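# Move lab bottle from third shelf to cart tray

## Task

Take the laboratory bottle standing behind the front row on the third shelf of the supply shelving (shelves counted from the bottom, which is number one) and put it, standing upright, in the cart's top tray. Every other item on that shelf must stay on that shelf, upright and not piled on another item. At the end, release the bottle and back the robot away. The robot must not topple or finish leaning, or the task fails. Anything that stays in place only because the robot holds it does not count as placed.

## Robot and tools

ROBOT. A LinearBot: an omnidirectional wheeled base with a column about 1.75 m tall. A carriage rides the column over 1.0 m of travel (lift_m) and carries two identical six-joint arms, left and right, each ending in a two-finger gripper. Arm bases sit roughly 0.57 m + lift_m above the floor; carriage parts hang about 0.15 m under them, and the carriage camera and parked fingertips reach up to about 0.45 m above them. Reach from a shoulder is about 0.78 m, but a hand gets only about 0.38 m below its arm base. A hand is about 0.16 m long, 0.1 m wide (0.14 m opened). Parked arm: joints 1-6 = 0, 0.05, 0.05, 1.45, 0, 0; with both parked the robot is about 0.95 m wide and 0.7 m long. The wheel motors are weak (2 N m), so they stop on contact easily. Loose objects may occasionally get nudged by outside disturbances.

CAMERAS. carriage_camera is fixed, facing forward and tilted about 20 degrees downward; left_wrist_camera and right_wrist_camera look out beyond the fingertips. Images are 896x504 pixels.

FRAMES. Base frame: origin on the floor beneath the base centre, x forward, y left, z up. left_hand and right_hand are the midpoint between that hand's finger pads, in the base frame. quat_wxyz rotates base axes into hand axes: hand z runs along the fingers, fingers open along hand y; a hand pointing straight up with joints 1, 5, 6 at 0 reads (1, 0, 0, 0). The odometry frame is the base frame as it was at scene start; base_odometry counts wheel turns only, so slip looks like travel. Heading is positive to the left, in -3.142 to 3.142.

execute_actions. Argument actions: a list holding one action or none (empty returns state and images only). An action has base, joints or both; they start together and may finish at different times. base takes exactly one key, each a relative offset from where the base last reported itself: translate_m (metres, forward positive, -2 to 2), strafe_m (metres, left positive, -2 to 2), rotate_rad (radians, counter-clockwise/left positive, -6.3 to 6.3). joints is a single dictionary keyed by joint name, covering both arms, with absolute targets: lift_m 0 to 1 m; for each side (left_ and right_): joint1_rad -2.617 to 3.054 (rotation about vertical, 0 forward, positive left); joint2_rad 0 to 3.141 (shoulder: 0 upper arm back and level, 1.57 vertical, 3.14 forward and level); joint3_rad 0 to 3.141 (elbow: 0 folded, 3.14 straight); joint4_rad -1.57 to 1.57 (wrist pitch, positive lifts the fingertips); joint5_rad -1.57 to 1.57 (wrist yaw, positive swings fingertips to the right, opposite to joint 1); joint6_rad -2.094 to 2.094 (roll about the finger axis, positive clockwise viewed from the forearm); gripper_m 0 to 0.093 m, the pad gap. Done tolerances: lift 0.004, joints 1 0.02, 2-3 0.055, 4 0.04, 5-6 0.02, gripper 0.004. Arms move at up to 1.8 rad/s (joints 1-3) and 2.7 rad/s (joints 4-6); an action lasts at most 15 s. Omitted joints or base may keep pushing toward earlier targets without the status showing it. An unknown key or out-of-range value rejects the call with no motion. cameras: list of camera names or all; omitted/null means all, [] means none. If a result reports a stop, remaining motion calls in that same reply are skipped.

wait(seconds 0-10): commands nothing, returns state and images. zoom_image(camera, region [x0,y0,x1,y1] pixels from top-left, at most 504x504) magnifies the latest full image of that camera. read_manual gives only licence texts. finished_scene(scene) ends the current scene irreversibly after the last command is held and reports success; the goal must already hold stably. Replying with no tool call ends everything.

RESULTS. base_status and joint_status tell how each motion ended: done (for the base, wheels turned the commanded amount, slip included; tiny moves may stop short yet say done); off_target (rested away from target, may still push); contact_stop or time_out (target dropped, holding where it stopped); joint command not followed (a self-collision check refused the arm's targets, usually with a cause line; the gripper target still runs; refused joints read not_followed and may be retried on later actions). on_its_own lists uncommanded behaviour; held at is a held target, not a position. A gripper gripping something normally reads off_target. motor_effort is percent of maximum, positive toward higher joint values, bracket = peak in the last action; readings carry a fixed bias (a few points plus up to half the value) and noise. Lift effort grows with load; if it keeps dropping while lowering, a hand or load is resting on something. drive_wheels (ignore sign) higher at rest than after a free move means the base is still pressing. Joint torques are raw drive outputs with per-arm offset, scale and noise. Motor temperatures list each arm's joints in joint_positions order. ARM HIT means an arm struck the robot hard. Hand readings can be off, more at long reach; a level hand sags 10-17 cm with 1 kg.

CAUTIONS. Stopping on contact comes late or not at all; arms and grippers never stop on contact and spring to target once freed. After an arm touches something the base may coast about 0.3 m. If something blocks a drive, reverse about 0.2 m (undo a turn), repeat if still pressed; a recovery move may itself falsely stop, so try again. Avoid driving under a table edge the column can strike, and never reverse into one. The robot can topple and cannot recover: risk rises with a high carriage, stretched arms, a load, pulling, or abrupt stops; about 1.5 kg per hand with both arms forward can tip it. Only images reveal leaning. Never let the arms collide or press on each other. When an arm is refused near the other, move that arm clear alone, then the other in a later call. Gripper pad force is about 45-60 N. Stretched arms heat quickly: MOTOR HOT from 75 °C, a 10 s arm stop at 90 °C, and at 100 °C the arm goes limp and drops; after such a stop keys read limit_stop_at_motor_heat, so resend targets. The robot holds the last command while you think. Avoid drops, slips, slams and hard pushes.

Each tool is called after "Request:" as a command line: name --argument value for each argument, lists and objects as JSON in quotes; but a table of rows of numbers goes row by row, as --pt "numbers of a row", without its own name.

## Session

Request:
execute_actions --actions '[]'

Scene clock: 0.00 s.
Joint torques (N m, as the arm reports them, + toward a larger angle): no reading
Motor temperatures (°C, as the motors report them): left_arm=[30 32 30 31 29 32] | right_arm=[29 31 33 30 32 32]
base_odometry: x=+0.000 y=+0.000 heading=+0.000 (m, m, rad; odometry frame)
base_status: not commanded
joint_positions: lift_m=+0.299 left_joint1_rad=+0.002 left_joint2_rad=+0.077 left_joint3_rad=+0.031 left_joint4_rad=+1.495 left_joint5_rad=-0.031 left_joint6_rad=+0.005 left_gripper_m=+0.094 right_joint1_rad=+0.004 right_joint2_rad=+0.055 right_joint3_rad=+0.046 right_joint4_rad=+1.442 right_joint5_rad=-0.056 right_joint6_rad=+0.052 right_gripper_m=+0.095
joint_status: not commanded
motor_effort: lift_m=+33 drive_wheels=+5 (%)
left_hand: x=+0.3051 y=+0.3487 z=+1.2988 quat_wxyz=(+0.998, -0.016, +0.061, +0.004) (m; base frame)
right_hand: x=+0.3068 y=-0.3334 z=+1.3014 quat_wxyz=(+0.997, -0.026, +0.070, +0.030) (m; base frame)
pictures: carriage_camera, left_wrist_camera, right_wrist_camera
Images, in order (width x height): carriage_camera 896x504, left_wrist_camera 896x504, right_wrist_camera 896x504.

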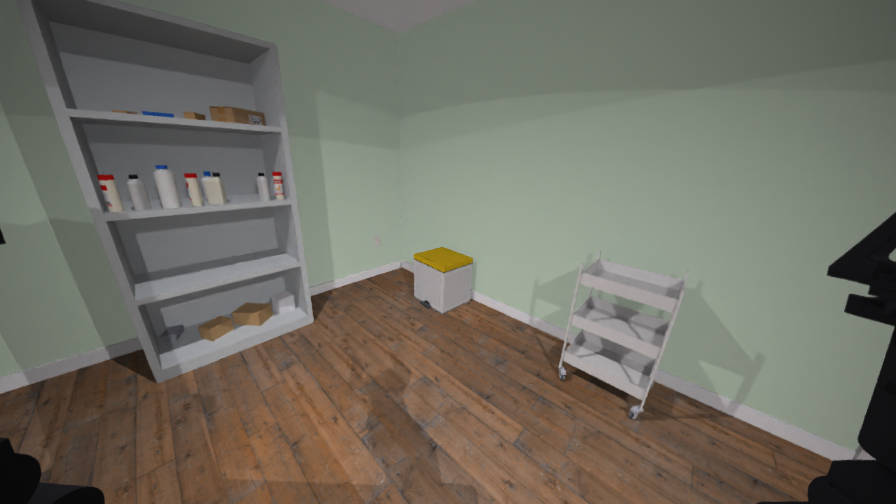

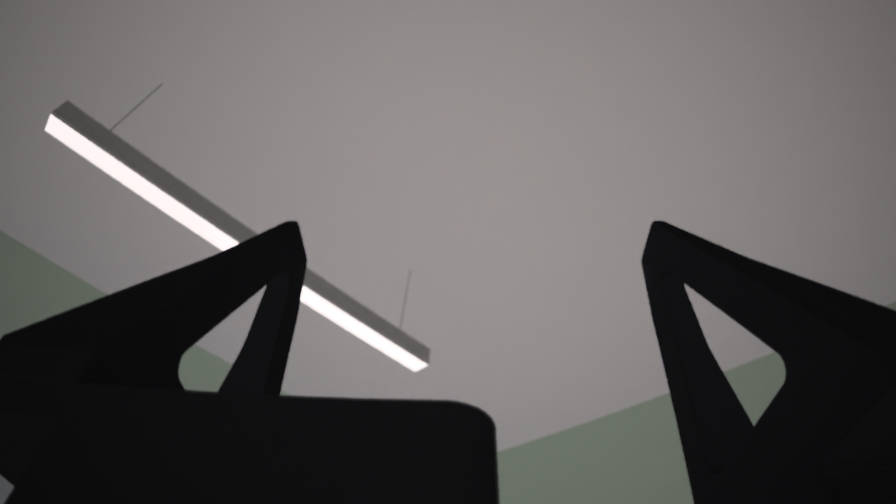

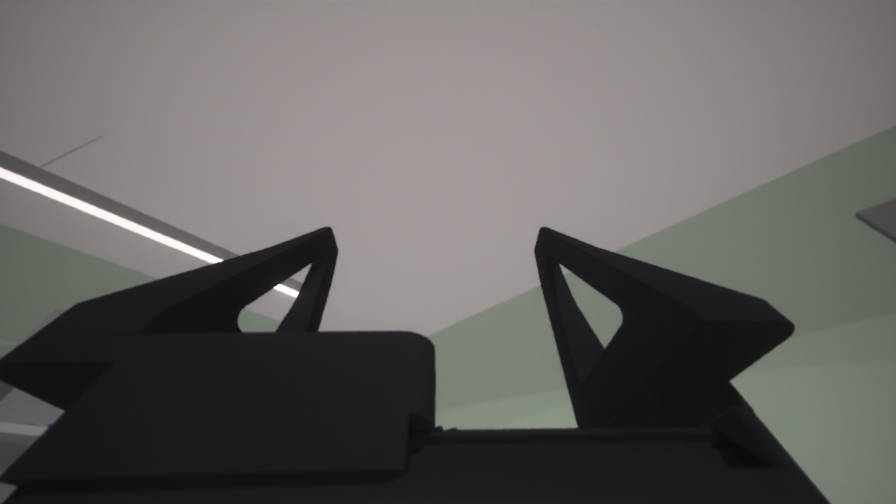

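Request:
execute_actions --actions '[{"base":{"rotate_rad":0.74}}]' --cameras '[]'

Request:
execute_actions --actions '[{"base":{"translate_m":1.3},"joints":{"right_joint4_rad":0,"left_joint4_rad":0,"right_joint5_rad":0,"right_joint6_rad":0}}]'

Request:
zoom_image --camera "carriage_camera" --region '[250,100,700,350]'

Scene clock: 8.53 s.
Joint torques (N m, as the arm reports them, + toward a larger angle): left_arm=[ 0.1   4.1   6.66 -0.09  0.11  0.06] | right_arm=[-0.48  3.37  6.51 -0.19  0.03  0.02]
Motor temperatures (°C, as the motors report them): left_arm=[30 33 31 31 29 32] | right_arm=[29 32 33 30 32 32]
base_odometry: x=+0.000 y=+0.000 heading=+0.738 (m, m, rad; odometry frame)
base_status: done
joint_positions: lift_m=+0.299 left_joint1_rad=+0.002 left_joint2_rad=+0.077 left_joint3_rad=+0.031 left_joint4_rad=+1.495 left_joint5_rad=-0.031 left_joint6_rad=+0.005 left_gripper_m=+0.094 right_joint1_rad=+0.004 right_joint2_rad=+0.055 right_joint3_rad=+0.046 right_joint4_rad=+1.442 right_joint5_rad=-0.056 right_joint6_rad=+0.052 right_gripper_m=+0.095
joint_status: not commanded
motor_effort: lift_m=+32(33) drive_wheels=+23(41) (%)
left_hand: x=+0.3051 y=+0.3487 z=+1.2988 quat_wxyz=(+0.998, -0.016, +0.061, +0.004) (m; base frame)
right_hand: x=+0.3068 y=-0.3334 z=+1.3014 quat_wxyz=(+0.997, -0.026, +0.070, +0.030) (m; base frame)
pictures: none
No camera images: the call's "cameras" was empty. Leave "cameras" out to get every camera's image.

Scene clock: 13.53 s.
Joint torques (N m, as the arm reports them, + toward a larger angle): left_arm=[0.15 1.93 8.67 1.85 0.04 0.03] | right_arm=[-0.43  1.61  8.73  2.26  0.04 -0.05]
Motor temperatures (°C, as the motors report them): left_arm=[30 33 32 32 29 32] | right_arm=[29 32 34 32 32 32]
base_odometry: x=+0.959 y=+0.878 heading=+0.740 (m, m, rad; odometry frame)
base_status: done
joint_positions: lift_m=+0.299 left_joint1_rad=+0.002 left_joint2_rad=+0.077 left_joint3_rad=+0.031 left_joint4_rad=+0.016 left_joint5_rad=-0.031 left_joint6_rad=+0.005 left_gripper_m=+0.094 right_joint1_rad=+0.004 right_joint2_rad=+0.055 right_joint3_rad=+0.046 right_joint4_rad=+0.000 right_joint5_rad=-0.005 right_joint6_rad=+0.004 right_gripper_m=+0.095
joint_status: all done
motor_effort: lift_m=+33(33) drive_wheels=-14(54) (%)
left_hand: x=+0.5210 y=+0.3491 z=+1.0475 quat_wxyz=(+0.696, -0.010, +0.718, +0.014) (m; base frame)
right_hand: x=+0.5188 y=-0.3413 z=+1.0559 quat_wxyz=(+0.704, -0.002, +0.710, +0.005) (m; base frame)
pictures: carriage_camera, left_wrist_camera, right_wrist_camera
Images, in order (width x height): carriage_camera 896x504, left_wrist_camera 896x504, right_wrist_camera 896x504.

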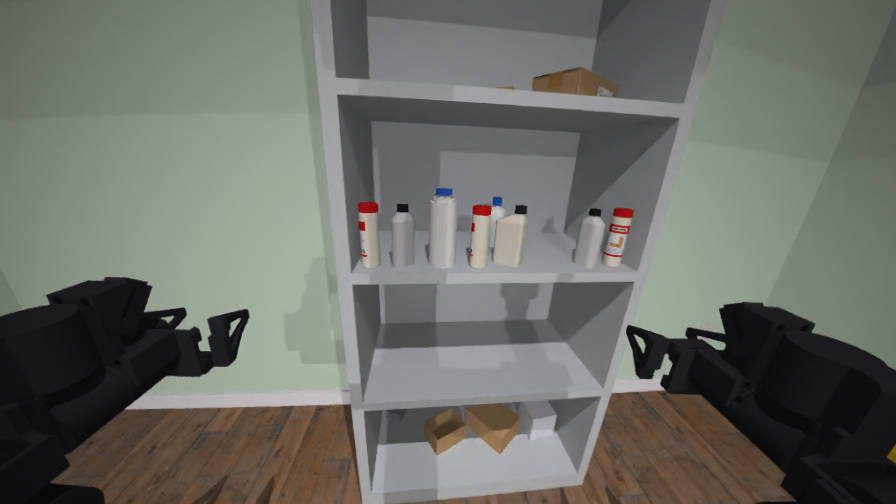

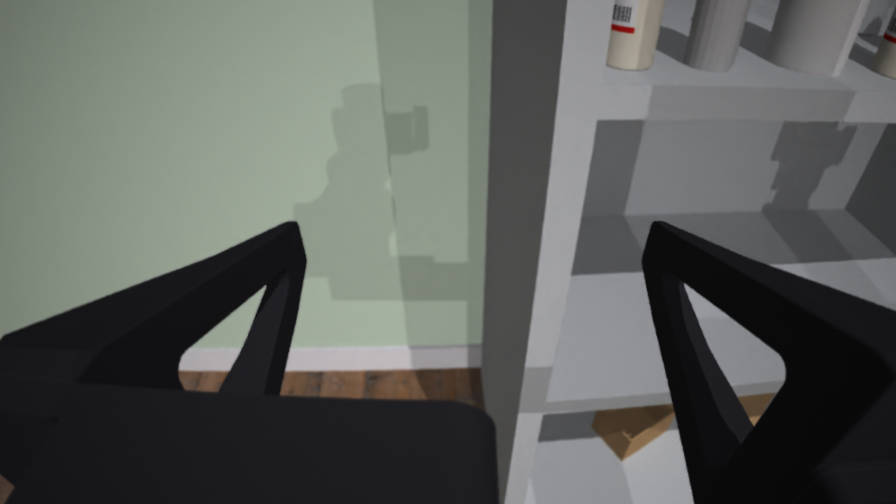

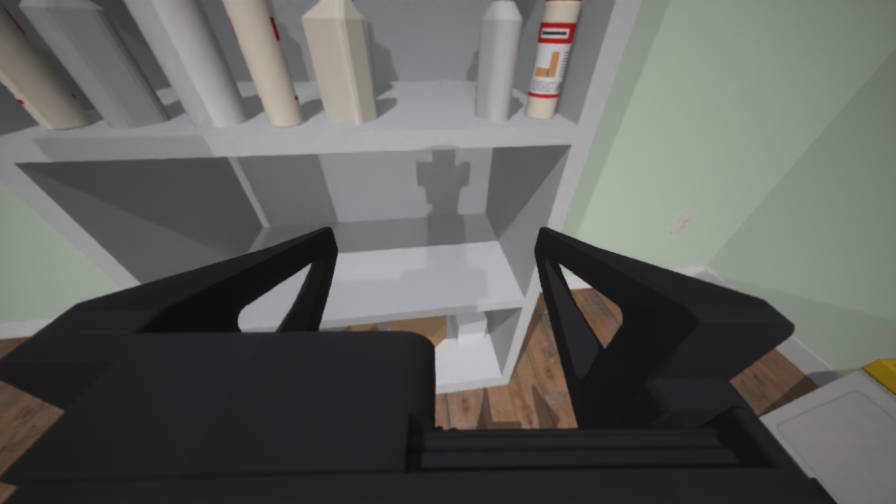

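Region (250, 100, 700, 350) of carriage_camera's 896x504 image, scaled by 1.120, with more detail than that image has.

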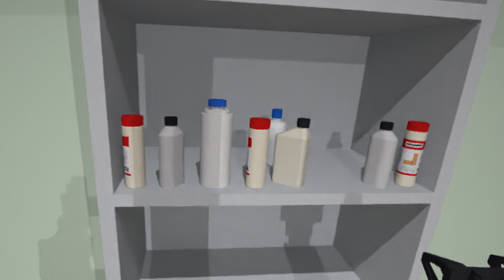

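Request:
execute_actions --actions '[{"base":{"strafe_m":0.14},"joints":{"right_joint2_rad":1.57,"right_joint3_rad":1.61,"right_joint4_rad":-0.65,"left_joint4_rad":1.45,"right_gripper_m":0.07,"lift_m":0.31}}]' --cameras '[]'

Request:
execute_actions --actions '[{"base":{"translate_m":0.14}}]' --cameras '["carriage_camera","right_wrist_camera"]'

Scene clock: 22.67 s.
Joint torques (N m, as the arm reports them, + toward a larger angle): left_arm=[0.23 4.17 6.59 0.05 0.11 0.06] | right_arm=[-0.5  -6.3  10.42  2.    0.02 -0.04]
Motor temperatures (°C, as the motors report them): left_arm=[30 33 34 34 29 32] | right_arm=[29 32 35 34 32 32]
base_odometry: x=+0.865 y=+0.981 heading=+0.740 (m, m, rad; odometry frame)
base_status: done
joint_positions: lift_m=+0.310 left_joint1_rad=+0.002 left_joint2_rad=+0.077 left_joint3_rad=+0.031 left_joint4_rad=+1.445 left_joint5_rad=-0.031 left_joint6_rad=+0.005 left_gripper_m=+0.094 right_joint1_rad=+0.004 right_joint2_rad=+1.564 right_joint3_rad=+1.582 right_joint4_rad=-0.644 right_joint5_rad=-0.003 right_joint6_rad=+0.004 right_gripper_m=+0.070
joint_status: all done
motor_effort: lift_m=+35(41) drive_wheels=-3(37) (%)
left_hand: x=+0.3173 y=+0.3488 z=+1.3076 quat_wxyz=(+0.996, -0.016, +0.086, +0.005) (m; base frame)
right_hand: x=+0.7324 y=-0.3407 z=+1.1807 quat_wxyz=(+0.455, -0.001, +0.890, +0.003) (m; base frame)
pictures: none
No camera images: the call's "cameras" was empty. Leave "cameras" out to get every camera's image.

Scene clock: 24.57 s.
Joint torques (N m, as the arm reports them, + toward a larger angle): left_arm=[ 0.2   3.98  6.43 -0.02  0.11  0.  ] | right_arm=[-0.56 -6.22 10.39  2.05  0.03 -0.03]
Motor temperatures (°C, as the motors report them): left_arm=[30 33 34 34 29 32] | right_arm=[29 32 36 34 32 32]
base_odometry: x=+0.968 y=+1.076 heading=+0.741 (m, m, rad; odometry frame)
base_status: done
joint_positions: lift_m=+0.310 left_joint1_rad=+0.002 left_joint2_rad=+0.077 left_joint3_rad=+0.031 left_joint4_rad=+1.447 left_joint5_rad=-0.031 left_joint6_rad=+0.005 left_gripper_m=+0.094 right_joint1_rad=+0.004 right_joint2_rad=+1.564 right_joint3_rad=+1.582 right_joint4_rad=-0.648 right_joint5_rad=-0.003 right_joint6_rad=+0.004 right_gripper_m=+0.070
joint_status: not commanded
motor_effort: lift_m=+35(35) drive_wheels=-10(34) (%)
left_hand: x=+0.3169 y=+0.3488 z=+1.3077 quat_wxyz=(+0.996, -0.016, +0.085, +0.005) (m; base frame)
right_hand: x=+0.7318 y=-0.3407 z=+1.1798 quat_wxyz=(+0.453, -0.001, +0.891, +0.003) (m; base frame)
pictures: carriage_camera, right_wrist_camera
Images, in order (width x height): carriage_camera 896x504, right_wrist_camera 896x504.

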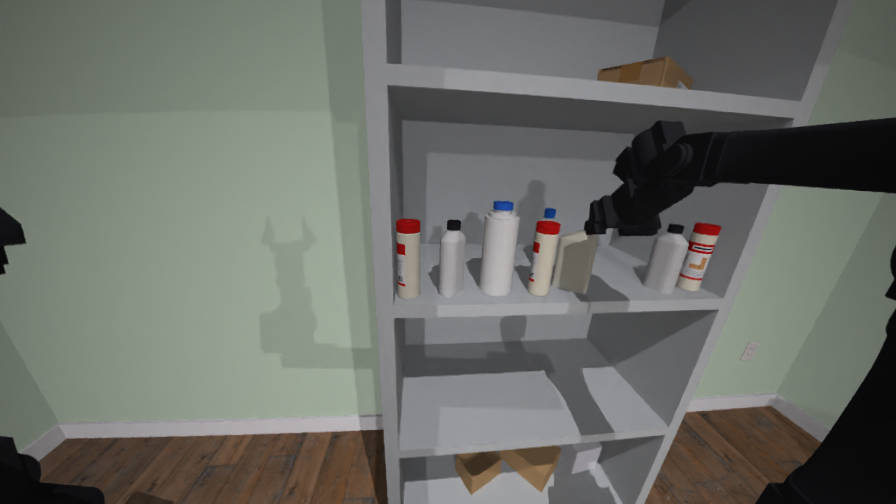

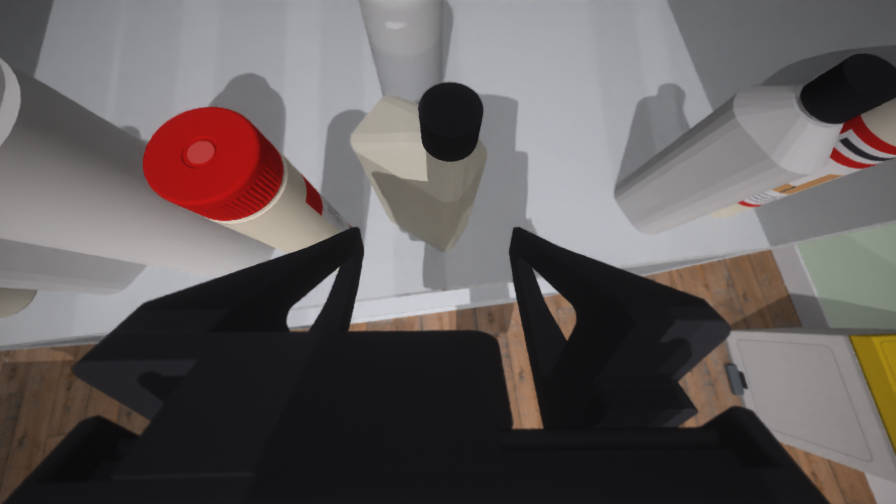

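Tips are near cap height; raise a bit.

Request:
execute_actions --actions '[{"base":{"strafe_m":0.025},"joints":{"lift_m":0.34}}]' --cameras '[]'

Request:
execute_actions --actions '[{"base":{"translate_m":0.15}}]' --cameras '["carriage_camera","right_wrist_camera"]'

Scene clock: 29.40 s.
Joint torques (N m, as the arm reports them, + toward a larger angle): left_arm=[ 0.18  4.    6.58 -0.03  0.05  0.01] | right_arm=[-0.48 -6.5   9.64  2.14  0.04 -0.05]
Motor temperatures (°C, as the motors report them): left_arm=[30 33 34 33 29 32] | right_arm=[29 33 37 34 32 32]
base_odometry: x=+0.951 y=+1.095 heading=+0.740 (m, m, rad; odometry frame)
base_status: done
joint_positions: lift_m=+0.340 left_joint1_rad=+0.002 left_joint2_rad=+0.077 left_joint3_rad=+0.031 left_joint4_rad=+1.448 left_joint5_rad=-0.031 left_joint6_rad=+0.005 left_gripper_m=+0.094 right_joint1_rad=+0.004 right_joint2_rad=+1.567 right_joint3_rad=+1.591 right_joint4_rad=-0.654 right_joint5_rad=-0.001 right_joint6_rad=+0.004 right_gripper_m=+0.070
joint_status: all done
motor_effort: lift_m=+34(43) drive_wheels=+9(34) (%)
left_hand: x=+0.3166 y=+0.3488 z=+1.3378 quat_wxyz=(+0.996, -0.016, +0.084, +0.005) (m; base frame)
right_hand: x=+0.7323 y=-0.3412 z=+1.2115 quat_wxyz=(+0.453, -0.001, +0.891, +0.002) (m; base frame)
pictures: none
No camera images: the call's "cameras" was empty. Leave "cameras" out to get every camera's image.

Scene clock: 31.33 s.
Joint torques (N m, as the arm reports them, + toward a larger angle): left_arm=[ 0.31  4.1   6.46 -0.05  0.05  0.07] | right_arm=[-0.47 -6.46  9.66  2.09  0.   -0.06]
Motor temperatures (°C, as the motors report them): left_arm=[30 34 34 33 29 32] | right_arm=[29 33 37 35 32 32]
base_odometry: x=+1.062 y=+1.196 heading=+0.742 (m, m, rad; odometry frame)
base_status: done
joint_positions: lift_m=+0.340 left_joint1_rad=+0.002 left_joint2_rad=+0.077 left_joint3_rad=+0.031 left_joint4_rad=+1.449 left_joint5_rad=-0.031 left_joint6_rad=+0.005 left_gripper_m=+0.094 right_joint1_rad=+0.004 right_joint2_rad=+1.567 right_joint3_rad=+1.591 right_joint4_rad=-0.655 right_joint5_rad=-0.001 right_joint6_rad=+0.004 right_gripper_m=+0.070
joint_status: not commanded
motor_effort: lift_m=+34(34) drive_wheels=-9(35) (%)
left_hand: x=+0.3165 y=+0.3488 z=+1.3378 quat_wxyz=(+0.996, -0.016, +0.084, +0.005) (m; base frame)
right_hand: x=+0.7321 y=-0.3412 z=+1.2112 quat_wxyz=(+0.453, -0.001, +0.892, +0.002) (m; base frame)
pictures: carriage_camera, right_wrist_camera
Images, in order (width x height): carriage_camera 896x504, right_wrist_camera 896x504.

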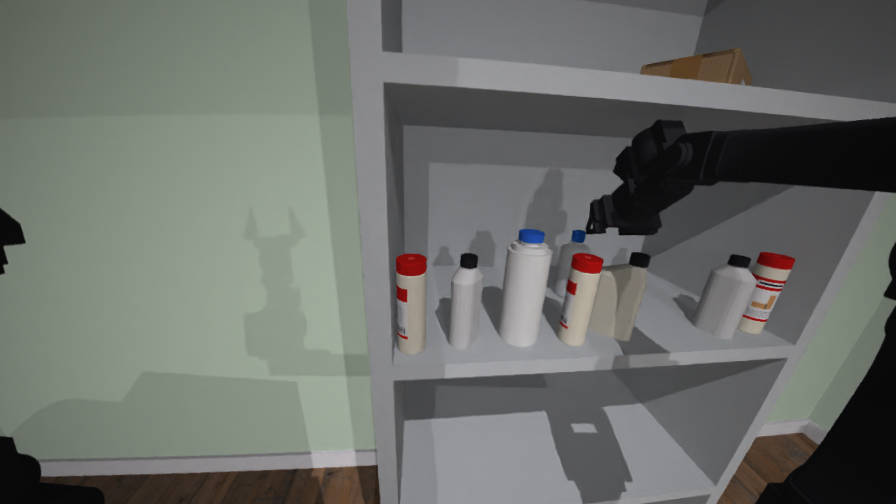

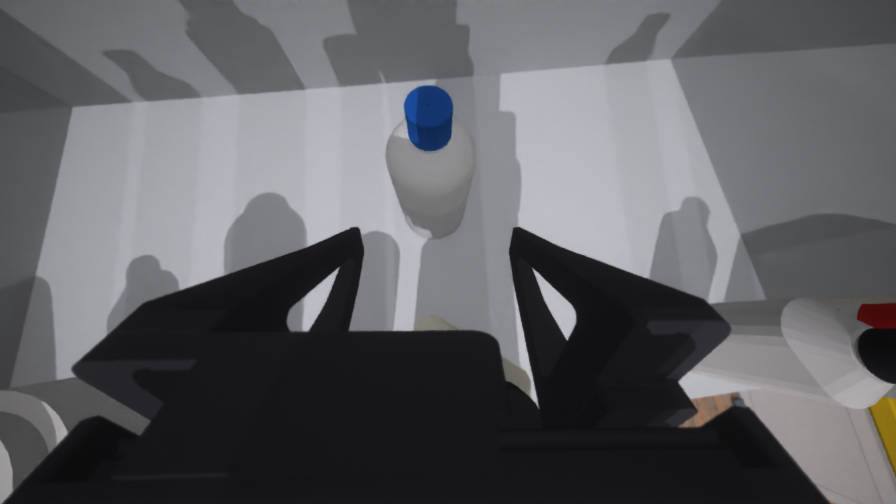

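Request:
execute_actions --actions '[{"base":{"translate_m":0.12},"joints":{"lift_m":0.325}}]' --cameras '[]'

Request:
execute_actions --actions '[{"joints":{"lift_m":0.31,"right_joint4_rad":-0.75}}]' --cameras '["carriage_camera","right_wrist_camera"]'

Scene clock: 37.37 s.
Joint torques (N m, as the arm reports them, + toward a larger angle): left_arm=[0.09 4.11 6.57 0.   0.05 0.04] | right_arm=[-0.44 -6.56  9.62  2.17  0.01 -0.02]
Motor temperatures (°C, as the motors report them): left_arm=[30 34 35 32 29 32] | right_arm=[29 34 38 35 32 32]
base_odometry: x=+1.150 y=+1.278 heading=+0.743 (m, m, rad; odometry frame)
base_status: done
joint_positions: lift_m=+0.325 left_joint1_rad=+0.002 left_joint2_rad=+0.077 left_joint3_rad=+0.032 left_joint4_rad=+1.450 left_joint5_rad=-0.031 left_joint6_rad=+0.005 left_gripper_m=+0.094 right_joint1_rad=+0.004 right_joint2_rad=+1.569 right_joint3_rad=+1.591 right_joint4_rad=-0.661 right_joint5_rad=-0.001 right_joint6_rad=+0.004 right_gripper_m=+0.070
joint_status: all done
motor_effort: lift_m=+29(30) drive_wheels=-9(40) (%)
left_hand: x=+0.3159 y=+0.3488 z=+1.3234 quat_wxyz=(+0.996, -0.016, +0.083, +0.005) (m; base frame)
right_hand: x=+0.7315 y=-0.3412 z=+1.1947 quat_wxyz=(+0.449, +0.000, +0.893, +0.002) (m; base frame)
pictures: none
No camera images: the call's "cameras" was empty. Leave "cameras" out to get every camera's image.

Scene clock: 38.00 s.
Joint torques (N m, as the arm reports them, + toward a larger angle): left_arm=[0.18 4.14 6.53 0.01 0.04 0.02] | right_arm=[-0.42 -6.58  9.57  1.94  0.01 -0.04]
Motor temperatures (°C, as the motors report them): left_arm=[30 34 35 32 29 32] | right_arm=[29 34 38 35 32 32]
base_odometry: x=+1.150 y=+1.278 heading=+0.743 (m, m, rad; odometry frame)
base_status: not commanded
joint_positions: lift_m=+0.310 left_joint1_rad=+0.002 left_joint2_rad=+0.077 left_joint3_rad=+0.032 left_joint4_rad=+1.450 left_joint5_rad=-0.031 left_joint6_rad=+0.005 left_gripper_m=+0.094 right_joint1_rad=+0.004 right_joint2_rad=+1.571 right_joint3_rad=+1.591 right_joint4_rad=-0.750 right_joint5_rad=-0.001 right_joint6_rad=+0.004 right_gripper_m=+0.070
joint_status: all done
motor_effort: lift_m=+30(33) drive_wheels=+11(10) (%)
left_hand: x=+0.3159 y=+0.3488 z=+1.3084 quat_wxyz=(+0.996, -0.016, +0.083, +0.005) (m; base frame)
right_hand: x=+0.7179 y=-0.3413 z=+1.1618 quat_wxyz=(+0.408, +0.000, +0.913, +0.002) (m; base frame)
pictures: carriage_camera, right_wrist_camera
Images, in order (width x height): carriage_camera 896x504, right_wrist_camera 896x504.

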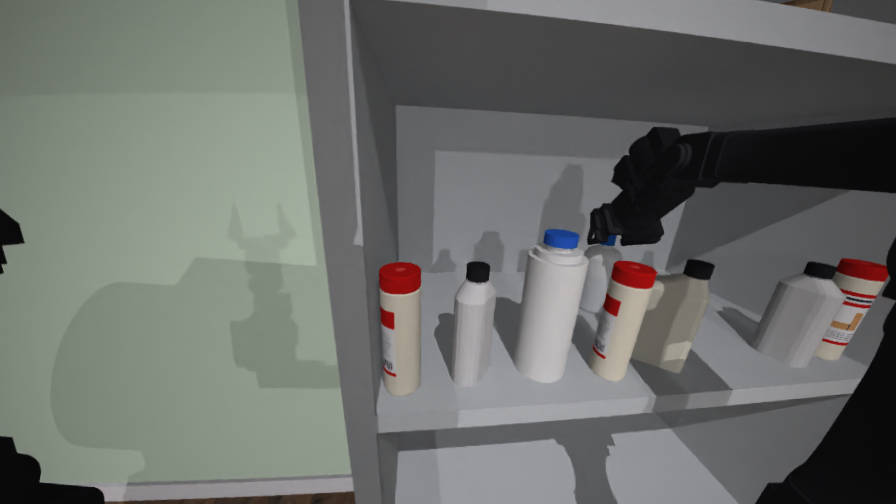

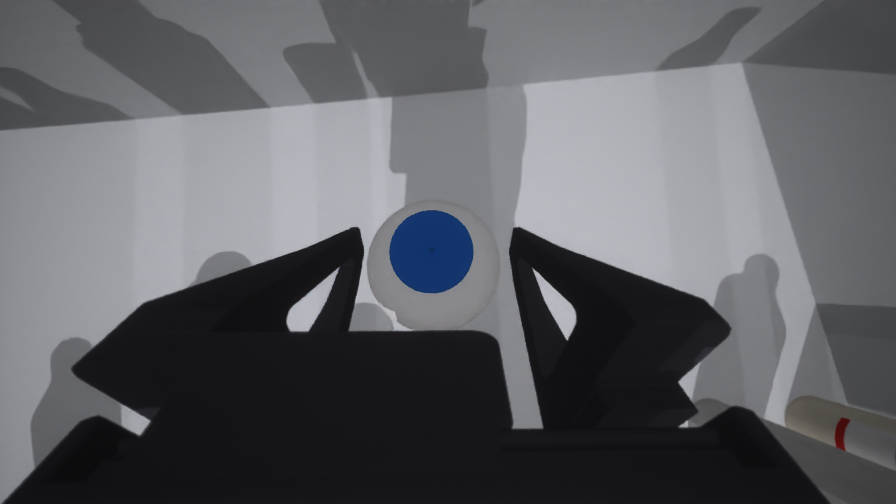

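Request:
execute_actions --actions '[{"base":{"translate_m":0.008}}]' --cameras '[]'

Request:
execute_actions --actions '[{"joints":{"right_gripper_m":0}}]' --cameras '[]'

Request:
execute_actions --actions '[{"joints":{"lift_m":0.335,"right_joint4_rad":-0.68}}]' --cameras '["carriage_camera","right_wrist_camera"]'

Scene clock: 43.60 s.
Joint torques (N m, as the arm reports them, + toward a larger angle): left_arm=[-0.03  3.86  6.5  -0.04  0.05  0.06] | right_arm=[-0.58 -6.77  9.57  1.97  0.   -0.05]
Motor temperatures (°C, as the motors report them): left_arm=[30 34 35 32 29 32] | right_arm=[29 34 38 36 32 32]
base_odometry: x=+1.156 y=+1.283 heading=+0.744 (m, m, rad; odometry frame)
base_status: done
joint_positions: lift_m=+0.310 left_joint1_rad=+0.002 left_joint2_rad=+0.077 left_joint3_rad=+0.032 left_joint4_rad=+1.451 left_joint5_rad=-0.031 left_joint6_rad=+0.005 left_gripper_m=+0.094 right_joint1_rad=+0.004 right_joint2_rad=+1.571 right_joint3_rad=+1.591 right_joint4_rad=-0.752 right_joint5_rad=-0.001 right_joint6_rad=+0.004 right_gripper_m=+0.070
joint_status: not commanded
motor_effort: lift_m=+30(30) drive_wheels=+9(36) (%)
left_hand: x=+0.3157 y=+0.3488 z=+1.3084 quat_wxyz=(+0.996, -0.016, +0.083, +0.005) (m; base frame)
right_hand: x=+0.7177 y=-0.3414 z=+1.1616 quat_wxyz=(+0.408, +0.000, +0.913, +0.002) (m; base frame)
pictures: none
No camera images: the call's "cameras" was empty. Leave "cameras" out to get every camera's image.

Scene clock: 44.27 s.
Joint torques (N m, as the arm reports them, + toward a larger angle): left_arm=[ 0.02  3.97  6.48 -0.02  0.06  0.09] | right_arm=[-0.48 -6.72  9.59  1.97  0.01 -0.03]
Motor temperatures (°C, as the motors report them): left_arm=[30 34 35 32 29 32] | right_arm=[29 34 38 36 32 32]
base_odometry: x=+1.156 y=+1.283 heading=+0.744 (m, m, rad; odometry frame)
base_status: not commanded
joint_positions: lift_m=+0.310 left_joint1_rad=+0.002 left_joint2_rad=+0.077 left_joint3_rad=+0.032 left_joint4_rad=+1.451 left_joint5_rad=-0.031 left_joint6_rad=+0.005 left_gripper_m=+0.094 right_joint1_rad=+0.004 right_joint2_rad=+1.571 right_joint3_rad=+1.591 right_joint4_rad=-0.752 right_joint5_rad=+0.000 right_joint6_rad=+0.004 right_gripper_m=+0.030
joint_status: right_gripper_m off_target (ended at +0.030, target +0.000)
motor_effort: lift_m=+30(30) drive_wheels=+9(10) (%)
left_hand: x=+0.3157 y=+0.3488 z=+1.3084 quat_wxyz=(+0.996, -0.016, +0.083, +0.005) (m; base frame)
right_hand: x=+0.7176 y=-0.3416 z=+1.1615 quat_wxyz=(+0.407, +0.000, +0.913, +0.001) (m; base frame)
pictures: none
No camera images: the call's "cameras" was empty. Leave "cameras" out to get every camera's image.

Scene clock: 45.07 s.
Joint torques (N m, as the arm reports them, + toward a larger angle): left_arm=[ 0.25  3.87  6.6  -0.02  0.1   0.06] | right_arm=[-0.46 -7.78  9.57  2.6  -0.01 -0.04]
Motor temperatures (°C, as the motors report them): left_arm=[30 34 35 32 29 32] | right_arm=[29 34 38 36 32 32]
base_odometry: x=+1.156 y=+1.284 heading=+0.744 (m, m, rad; odometry frame)
base_status: not commanded
joint_positions: lift_m=+0.335 left_joint1_rad=+0.002 left_joint2_rad=+0.077 left_joint3_rad=+0.032 left_joint4_rad=+1.451 left_joint5_rad=-0.031 left_joint6_rad=+0.005 left_gripper_m=+0.094 right_joint1_rad=+0.004 right_joint2_rad=+1.584 right_joint3_rad=+1.591 right_joint4_rad=-0.740 right_joint5_rad=+0.000 right_joint6_rad=+0.003 right_gripper_m=+0.030
joint_status: right_joint4_rad off_target (ended at -0.740, target -0.680); the others done
motor_effort: lift_m=+35(42) drive_wheels=+9(9) (%)
left_hand: x=+0.3157 y=+0.3488 z=+1.3331 quat_wxyz=(+0.996, -0.016, +0.083, +0.005) (m; base frame)
right_hand: x=+0.7218 y=-0.3415 z=+1.1826 quat_wxyz=(+0.407, +0.000, +0.914, +0.001) (m; base frame)
pictures: carriage_camera, right_wrist_camera
Images, in order (width x height): carriage_camera 896x504, right_wrist_camera 896x504.

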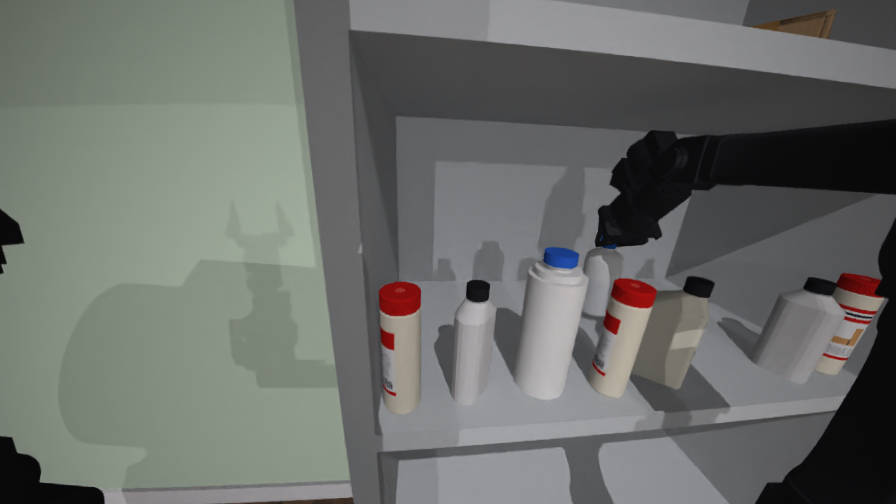

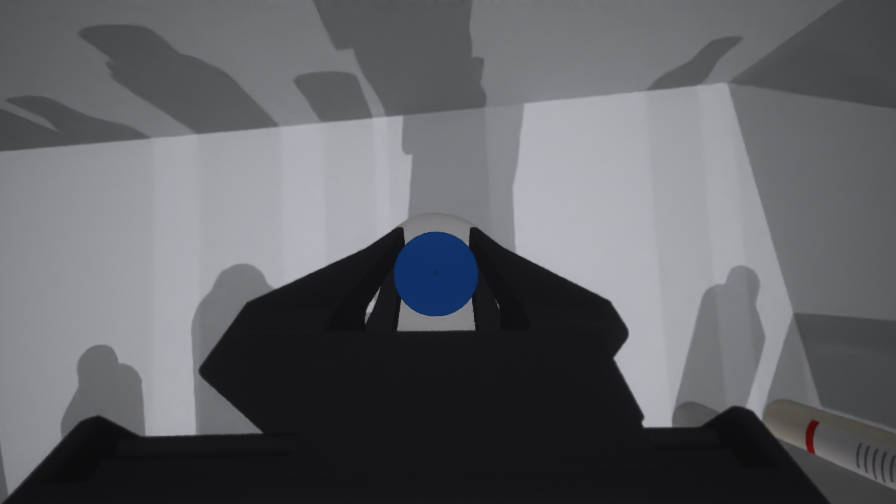

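Request:
execute_actions --actions '[{"base":{"strafe_m":-0.14}}]' --cameras '[]'

Request:
execute_actions --actions '[{"base":{"translate_m":-0.12}}]' --cameras '["carriage_camera","right_wrist_camera"]'

Scene clock: 50.83 s.
Joint torques (N m, as the arm reports them, + toward a larger angle): left_arm=[ 0.13  3.91  6.74 -0.07  0.1   0.04] | right_arm=[-0.4  -7.85  9.54  2.63 -0.02 -0.02]
Motor temperatures (°C, as the motors report them): left_arm=[30 34 35 32 29 32] | right_arm=[29 35 39 37 32 32]
base_odometry: x=+1.251 y=+1.181 heading=+0.744 (m, m, rad; odometry frame)
base_status: done
joint_positions: lift_m=+0.335 left_joint1_rad=+0.002 left_joint2_rad=+0.077 left_joint3_rad=+0.032 left_joint4_rad=+1.451 left_joint5_rad=-0.031 left_joint6_rad=+0.005 left_gripper_m=+0.094 right_joint1_rad=+0.004 right_joint2_rad=+1.584 right_joint3_rad=+1.591 right_joint4_rad=-0.744 right_joint5_rad=+0.000 right_joint6_rad=+0.003 right_gripper_m=+0.030
joint_status: not commanded
motor_effort: lift_m=+34(35) drive_wheels=-3(38) (%)
left_hand: x=+0.3157 y=+0.3488 z=+1.3331 quat_wxyz=(+0.996, -0.016, +0.083, +0.005) (m; base frame)
right_hand: x=+0.7211 y=-0.3414 z=+1.1818 quat_wxyz=(+0.405, +0.000, +0.914, +0.002) (m; base frame)
pictures: none
No camera images: the call's "cameras" was empty. Leave "cameras" out to get every camera's image.

Scene clock: 52.60 s.
Joint torques (N m, as the arm reports them, + toward a larger angle): left_arm=[0.02 3.93 6.5  0.   0.06 0.07] | right_arm=[-0.47 -7.75  9.64  2.65  0.   -0.04]
Motor temperatures (°C, as the motors report them): left_arm=[30 34 35 32 29 32] | right_arm=[29 36 39 37 32 32]
base_odometry: x=+1.163 y=+1.099 heading=+0.744 (m, m, rad; odometry frame)
base_status: done
joint_positions: lift_m=+0.335 left_joint1_rad=+0.002 left_joint2_rad=+0.077 left_joint3_rad=+0.032 left_joint4_rad=+1.449 left_joint5_rad=-0.031 left_joint6_rad=+0.005 left_gripper_m=+0.094 right_joint1_rad=+0.004 right_joint2_rad=+1.584 right_joint3_rad=+1.591 right_joint4_rad=-0.747 right_joint5_rad=-0.001 right_joint6_rad=+0.003 right_gripper_m=+0.030
joint_status: not commanded
motor_effort: lift_m=+34(34) drive_wheels=-2(28) (%)
left_hand: x=+0.3161 y=+0.3488 z=+1.3330 quat_wxyz=(+0.996, -0.016, +0.083, +0.005) (m; base frame)
right_hand: x=+0.7207 y=-0.3413 z=+1.1814 quat_wxyz=(+0.404, -0.001, +0.915, +0.002) (m; base frame)
pictures: carriage_camera, right_wrist_camera
Images, in order (width x height): carriage_camera 896x504, right_wrist_camera 896x504.

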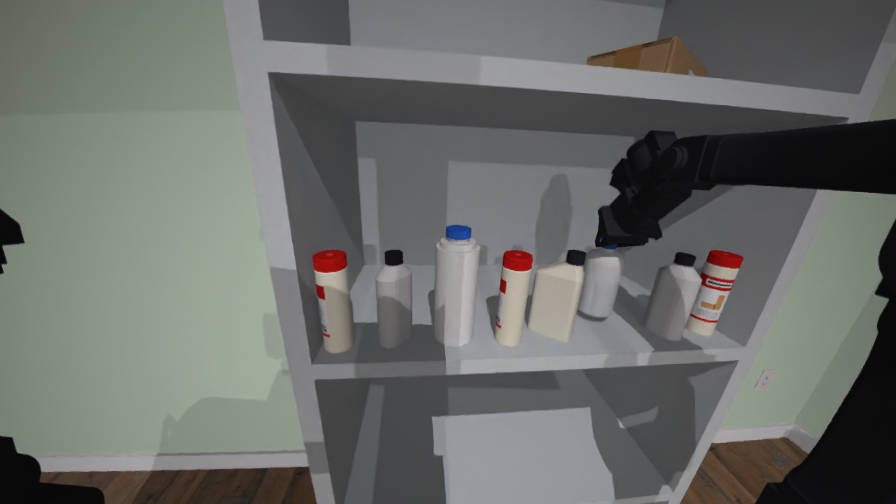

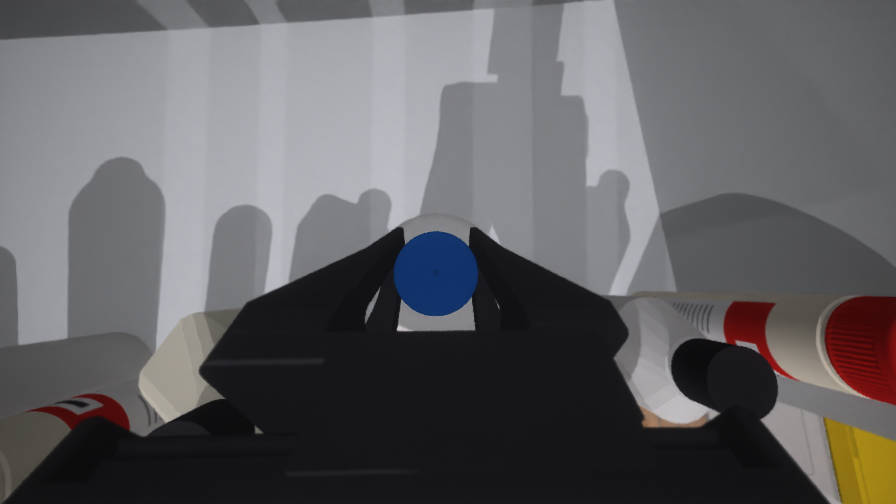

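Request:
execute_actions --actions '[{"base":{"translate_m":-0.89}}]' --cameras '["carriage_camera"]'

Request:
execute_actions --actions '[{"base":{"rotate_rad":-1.57},"joints":{"right_joint3_rad":1.3,"right_joint4_rad":-0.36}}]' --cameras '[]'

Request:
execute_actions --actions '[{"base":{"translate_m":0.9},"joints":{"lift_m":0.27}}]' --cameras '["carriage_camera","right_wrist_camera"]'

Scene clock: 65.00 s.
Joint torques (N m, as the arm reports them, + toward a larger angle): left_arm=[ 0.11  4.02  6.55 -0.02  0.09  0.05] | right_arm=[-0.42 -7.81  9.6   2.69 -0.01 -0.05]
Motor temperatures (°C, as the motors report them): left_arm=[30 35 36 32 29 32] | right_arm=[29 37 40 39 32 32]
base_odometry: x=+0.508 y=+0.497 heading=+0.744 (m, m, rad; odometry frame)
base_status: done
joint_positions: lift_m=+0.335 left_joint1_rad=+0.002 left_joint2_rad=+0.077 left_joint3_rad=+0.032 left_joint4_rad=+1.449 left_joint5_rad=-0.031 left_joint6_rad=+0.005 left_gripper_m=+0.094 right_joint1_rad=+0.004 right_joint2_rad=+1.584 right_joint3_rad=+1.591 right_joint4_rad=-0.748 right_joint5_rad=+0.000 right_joint6_rad=+0.003 right_gripper_m=+0.030
joint_status: not commanded
motor_effort: lift_m=+35(35) drive_wheels=-2(37) (%)
left_hand: x=+0.3163 y=+0.3488 z=+1.3330 quat_wxyz=(+0.996, -0.016, +0.084, +0.005) (m; base frame)
right_hand: x=+0.7204 y=-0.3414 z=+1.1811 quat_wxyz=(+0.403, +0.000, +0.915, +0.002) (m; base frame)
pictures: carriage_camera
Images, in order (width x height): carriage_camera 896x504.

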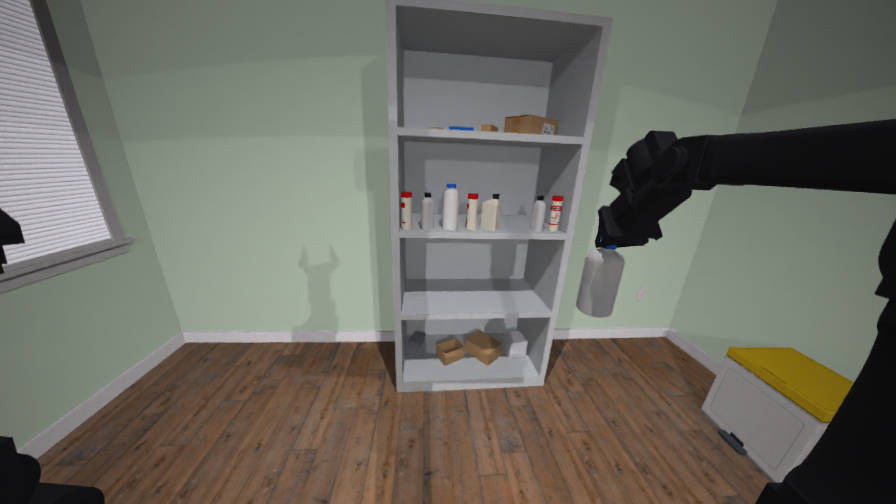

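Scene clock: 68.20 s.
Joint torques (N m, as the arm reports them, + toward a larger angle): left_arm=[0.23 4.1  6.54 0.01 0.1  0.04] | right_arm=[-0.34 -8.06  9.52  2.67 -0.06 -0.01]
Motor temperatures (°C, as the motors report them): left_arm=[30 35 36 32 29 32] | right_arm=[29 37 40 40 32 32]
base_odometry: x=+0.508 y=+0.497 heading=-0.824 (m, m, rad; odometry frame)
base_status: done
joint_positions: lift_m=+0.335 left_joint1_rad=+0.002 left_joint2_rad=+0.077 left_joint3_rad=+0.032 left_joint4_rad=+1.449 left_joint5_rad=-0.031 left_joint6_rad=+0.005 left_gripper_m=+0.094 right_joint1_rad=+0.003 right_joint2_rad=+1.584 right_joint3_rad=+1.285 right_joint4_rad=-0.429 right_joint5_rad=+0.004 right_joint6_rad=+0.002 right_gripper_m=+0.030
joint_status: right_joint4_rad off_target (ended at -0.429, target -0.360); the others done
motor_effort: lift_m=+35(34) drive_wheels=+28(62) (%)
left_hand: x=+0.3163 y=+0.3488 z=+1.3330 quat_wxyz=(+0.996, -0.016, +0.084, +0.005) (m; base frame)
right_hand: x=+0.7299 y=-0.3427 z=+1.1071 quat_wxyz=(+0.409, +0.001, +0.912, -0.001) (m; base frame)
pictures: none
No camera images: the call's "cameras" was empty. Leave "cameras" out to get every camera's image.

Scene clock: 72.40 s.
Joint torques (N m, as the arm reports them, + toward a larger angle): left_arm=[ 0.2   4.01  6.55 -0.01  0.09  0.11] | right_arm=[-0.39 -8.37  9.44  2.76 -0.01 -0.01]
Motor temperatures (°C, as the motors report them): left_arm=[30 35 36 32 29 32] | right_arm=[29 38 41 41 32 32]
base_odometry: x=+1.117 y=-0.166 heading=-0.826 (m, m, rad; odometry frame)
base_status: done
joint_positions: lift_m=+0.270 left_joint1_rad=+0.002 left_joint2_rad=+0.077 left_joint3_rad=+0.032 left_joint4_rad=+1.451 left_joint5_rad=-0.031 left_joint6_rad=+0.005 left_gripper_m=+0.094 right_joint1_rad=+0.003 right_joint2_rad=+1.589 right_joint3_rad=+1.285 right_joint4_rad=-0.438 right_joint5_rad=+0.000 right_joint6_rad=+0.002 right_gripper_m=+0.030
joint_status: all done
motor_effort: lift_m=+30(32) drive_wheels=-14(52) (%)
left_hand: x=+0.3157 y=+0.3488 z=+1.2684 quat_wxyz=(+0.996, -0.016, +0.083, +0.005) (m; base frame)
right_hand: x=+0.7289 y=-0.3419 z=+1.0386 quat_wxyz=(+0.403, +0.000, +0.915, +0.001) (m; base frame)
pictures: carriage_camera, right_wrist_camera
Images, in order (width x height): carriage_camera 896x504, right_wrist_camera 896x504.

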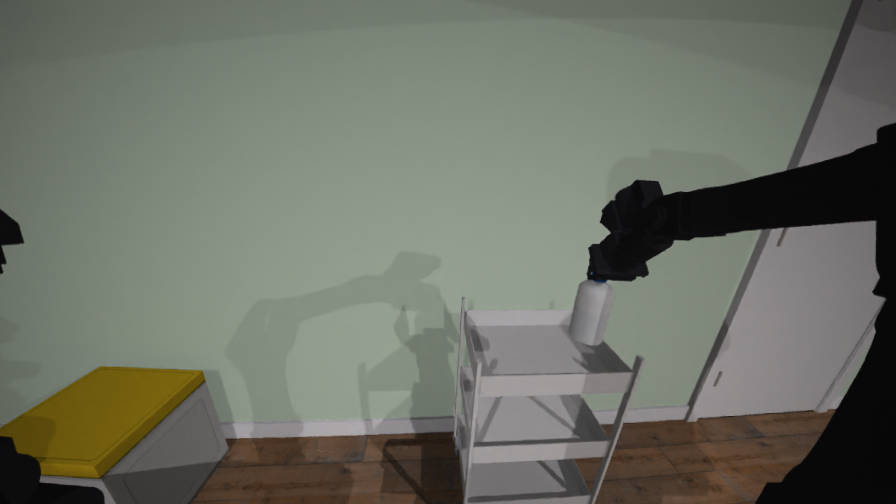

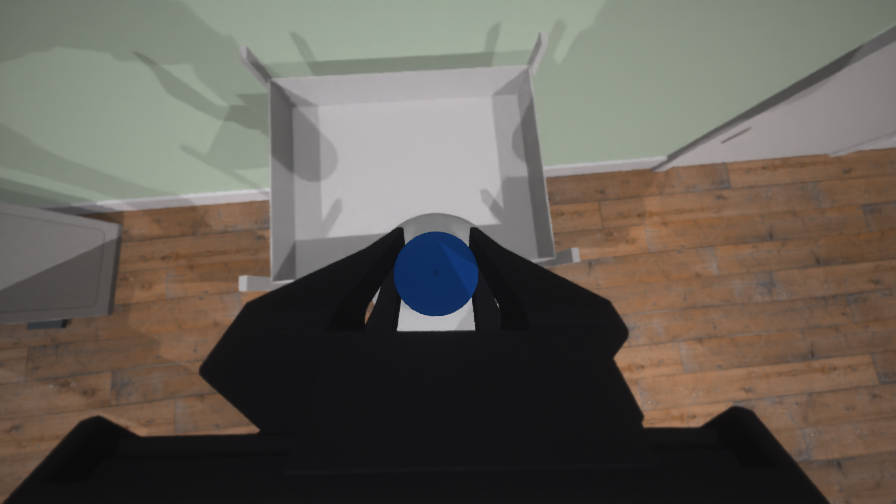

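Request:
execute_actions --actions '[{"base":{"translate_m":0.17},"joints":{"lift_m":0.21}}]' --cameras '[]'

Request:
execute_actions --actions '[{"joints":{"lift_m":0.11}}]' --cameras '[]'

Request:
execute_actions --actions '[{"joints":{"lift_m":0.09}}]' --cameras '["carriage_camera"]'

Scene clock: 82.10 s.
Joint torques (N m, as the arm reports them, + toward a larger angle): left_arm=[ 0.27  3.85  6.69 -0.01  0.06  0.01] | right_arm=[-0.52 -8.31  9.36  2.79  0.01 -0.02]
Motor temperatures (°C, as the motors report them): left_arm=[30 35 36 32 29 32] | right_arm=[29 39 41 42 32 32]
base_odometry: x=+1.232 y=-0.291 heading=-0.828 (m, m, rad; odometry frame)
base_status: done
joint_positions: lift_m=+0.210 left_joint1_rad=+0.002 left_joint2_rad=+0.077 left_joint3_rad=+0.032 left_joint4_rad=+1.451 left_joint5_rad=-0.031 left_joint6_rad=+0.005 left_gripper_m=+0.094 right_joint1_rad=+0.004 right_joint2_rad=+1.590 right_joint3_rad=+1.285 right_joint4_rad=-0.438 right_joint5_rad=+0.000 right_joint6_rad=+0.002 right_gripper_m=+0.030
joint_status: all done
motor_effort: lift_m=+30(33) drive_wheels=-13(40) (%)
left_hand: x=+0.3157 y=+0.3488 z=+1.2084 quat_wxyz=(+0.996, -0.016, +0.083, +0.005) (m; base frame)
right_hand: x=+0.7289 y=-0.3416 z=+0.9780 quat_wxyz=(+0.402, -0.001, +0.916, +0.001) (m; base frame)
pictures: none
No camera images: the call's "cameras" was empty. Leave "cameras" out to get every camera's image.

Scene clock: 83.03 s.
Joint torques (N m, as the arm reports them, + toward a larger angle): left_arm=[0.21 3.96 6.42 0.08 0.11 0.03] | right_arm=[-0.47 -8.44  9.6   2.79 -0.03 -0.02]
Motor temperatures (°C, as the motors report them): left_arm=[30 35 36 32 29 32] | right_arm=[29 39 41 42 32 32]
base_odometry: x=+1.232 y=-0.291 heading=-0.828 (m, m, rad; odometry frame)
base_status: not commanded
joint_positions: lift_m=+0.110 left_joint1_rad=+0.002 left_joint2_rad=+0.077 left_joint3_rad=+0.032 left_joint4_rad=+1.450 left_joint5_rad=-0.031 left_joint6_rad=+0.005 left_gripper_m=+0.094 right_joint1_rad=+0.004 right_joint2_rad=+1.590 right_joint3_rad=+1.285 right_joint4_rad=-0.438 right_joint5_rad=+0.000 right_joint6_rad=+0.002 right_gripper_m=+0.030
joint_status: all done
motor_effort: lift_m=+30(31) drive_wheels=-10(13) (%)
left_hand: x=+0.3158 y=+0.3488 z=+1.1084 quat_wxyz=(+0.996, -0.016, +0.083, +0.005) (m; base frame)
right_hand: x=+0.7289 y=-0.3416 z=+0.8781 quat_wxyz=(+0.402, -0.001, +0.915, +0.001) (m; base frame)
pictures: none
No camera images: the call's "cameras" was empty. Leave "cameras" out to get every camera's image.

Scene clock: 83.60 s.
Joint torques (N m, as the arm reports them, + toward a larger angle): left_arm=[ 0.06  4.05  6.5  -0.01  0.06  0.01] | right_arm=[-0.5  -8.59  9.44  2.76  0.   -0.01]
Motor temperatures (°C, as the motors report them): left_arm=[30 35 36 32 29 32] | right_arm=[29 39 41 42 32 32]
base_odometry: x=+1.232 y=-0.291 heading=-0.828 (m, m, rad; odometry frame)
base_status: not commanded
joint_positions: lift_m=+0.090 left_joint1_rad=+0.002 left_joint2_rad=+0.077 left_joint3_rad=+0.032 left_joint4_rad=+1.450 left_joint5_rad=-0.031 left_joint6_rad=+0.005 left_gripper_m=+0.094 right_joint1_rad=+0.004 right_joint2_rad=+1.592 right_joint3_rad=+1.285 right_joint4_rad=-0.438 right_joint5_rad=+0.000 right_joint6_rad=+0.002 right_gripper_m=+0.030
joint_status: all done
motor_effort: lift_m=+30(32) drive_wheels=-10(12) (%)
left_hand: x=+0.3158 y=+0.3488 z=+1.0884 quat_wxyz=(+0.996, -0.016, +0.083, +0.005) (m; base frame)
right_hand: x=+0.7291 y=-0.3416 z=+0.8570 quat_wxyz=(+0.401, -0.001, +0.916, +0.001) (m; base frame)
pictures: carriage_camera
Images, in order (width x height): carriage_camera 896x504.

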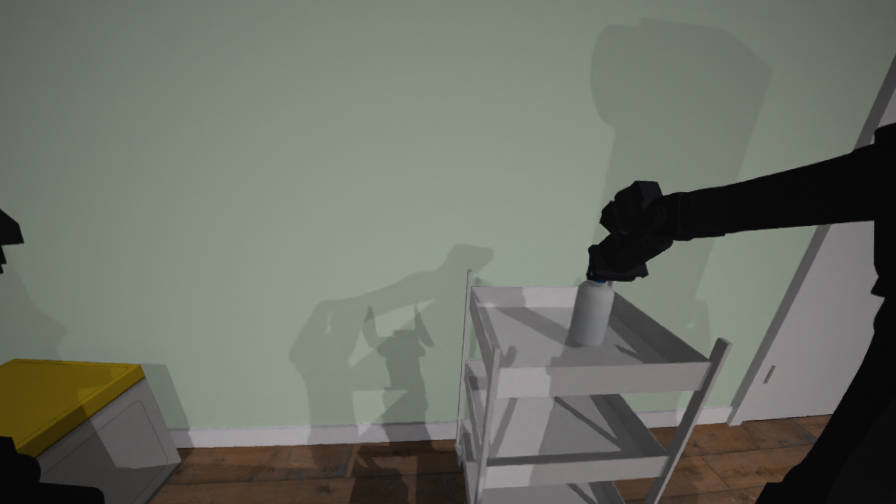

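Request:
execute_actions --actions '[{"joints":{"lift_m":0.07}}]' --cameras '[]'

Scene clock: 87.13 s.
Joint torques (N m, as the arm reports them, + toward a larger angle): left_arm=[ 0.31  4.04  6.57 -0.01  0.09  0.02] | right_arm=[-0.42 -8.79  9.42  2.76 -0.01 -0.01]
Motor temperatures (°C, as the motors report them): left_arm=[30 35 36 32 29 32] | right_arm=[29 39 42 42 32 32]
base_odometry: x=+1.232 y=-0.291 heading=-0.828 (m, m, rad; odometry frame)
base_status: not commanded
joint_positions: lift_m=+0.070 left_joint1_rad=+0.002 left_joint2_rad=+0.077 left_joint3_rad=+0.032 left_joint4_rad=+1.450 left_joint5_rad=-0.031 left_joint6_rad=+0.005 left_gripper_m=+0.094 right_joint1_rad=+0.004 right_joint2_rad=+1.594 right_joint3_rad=+1.285 right_joint4_rad=-0.438 right_joint5_rad=+0.000 right_joint6_rad=+0.002 right_gripper_m=+0.030
joint_status: all done
motor_effort: lift_m=+30(31) drive_wheels=-10(12) (%)
left_hand: x=+0.3159 y=+0.3488 z=+1.0683 quat_wxyz=(+0.996, -0.016, +0.083, +0.005) (m; base frame)
right_hand: x=+0.7292 y=-0.3416 z=+0.8361 quat_wxyz=(+0.400, -0.001, +0.916, +0.001) (m; base frame)
pictures: none
No camera images: the call's "cameras" was empty. Leave "cameras" out to get every camera's image.


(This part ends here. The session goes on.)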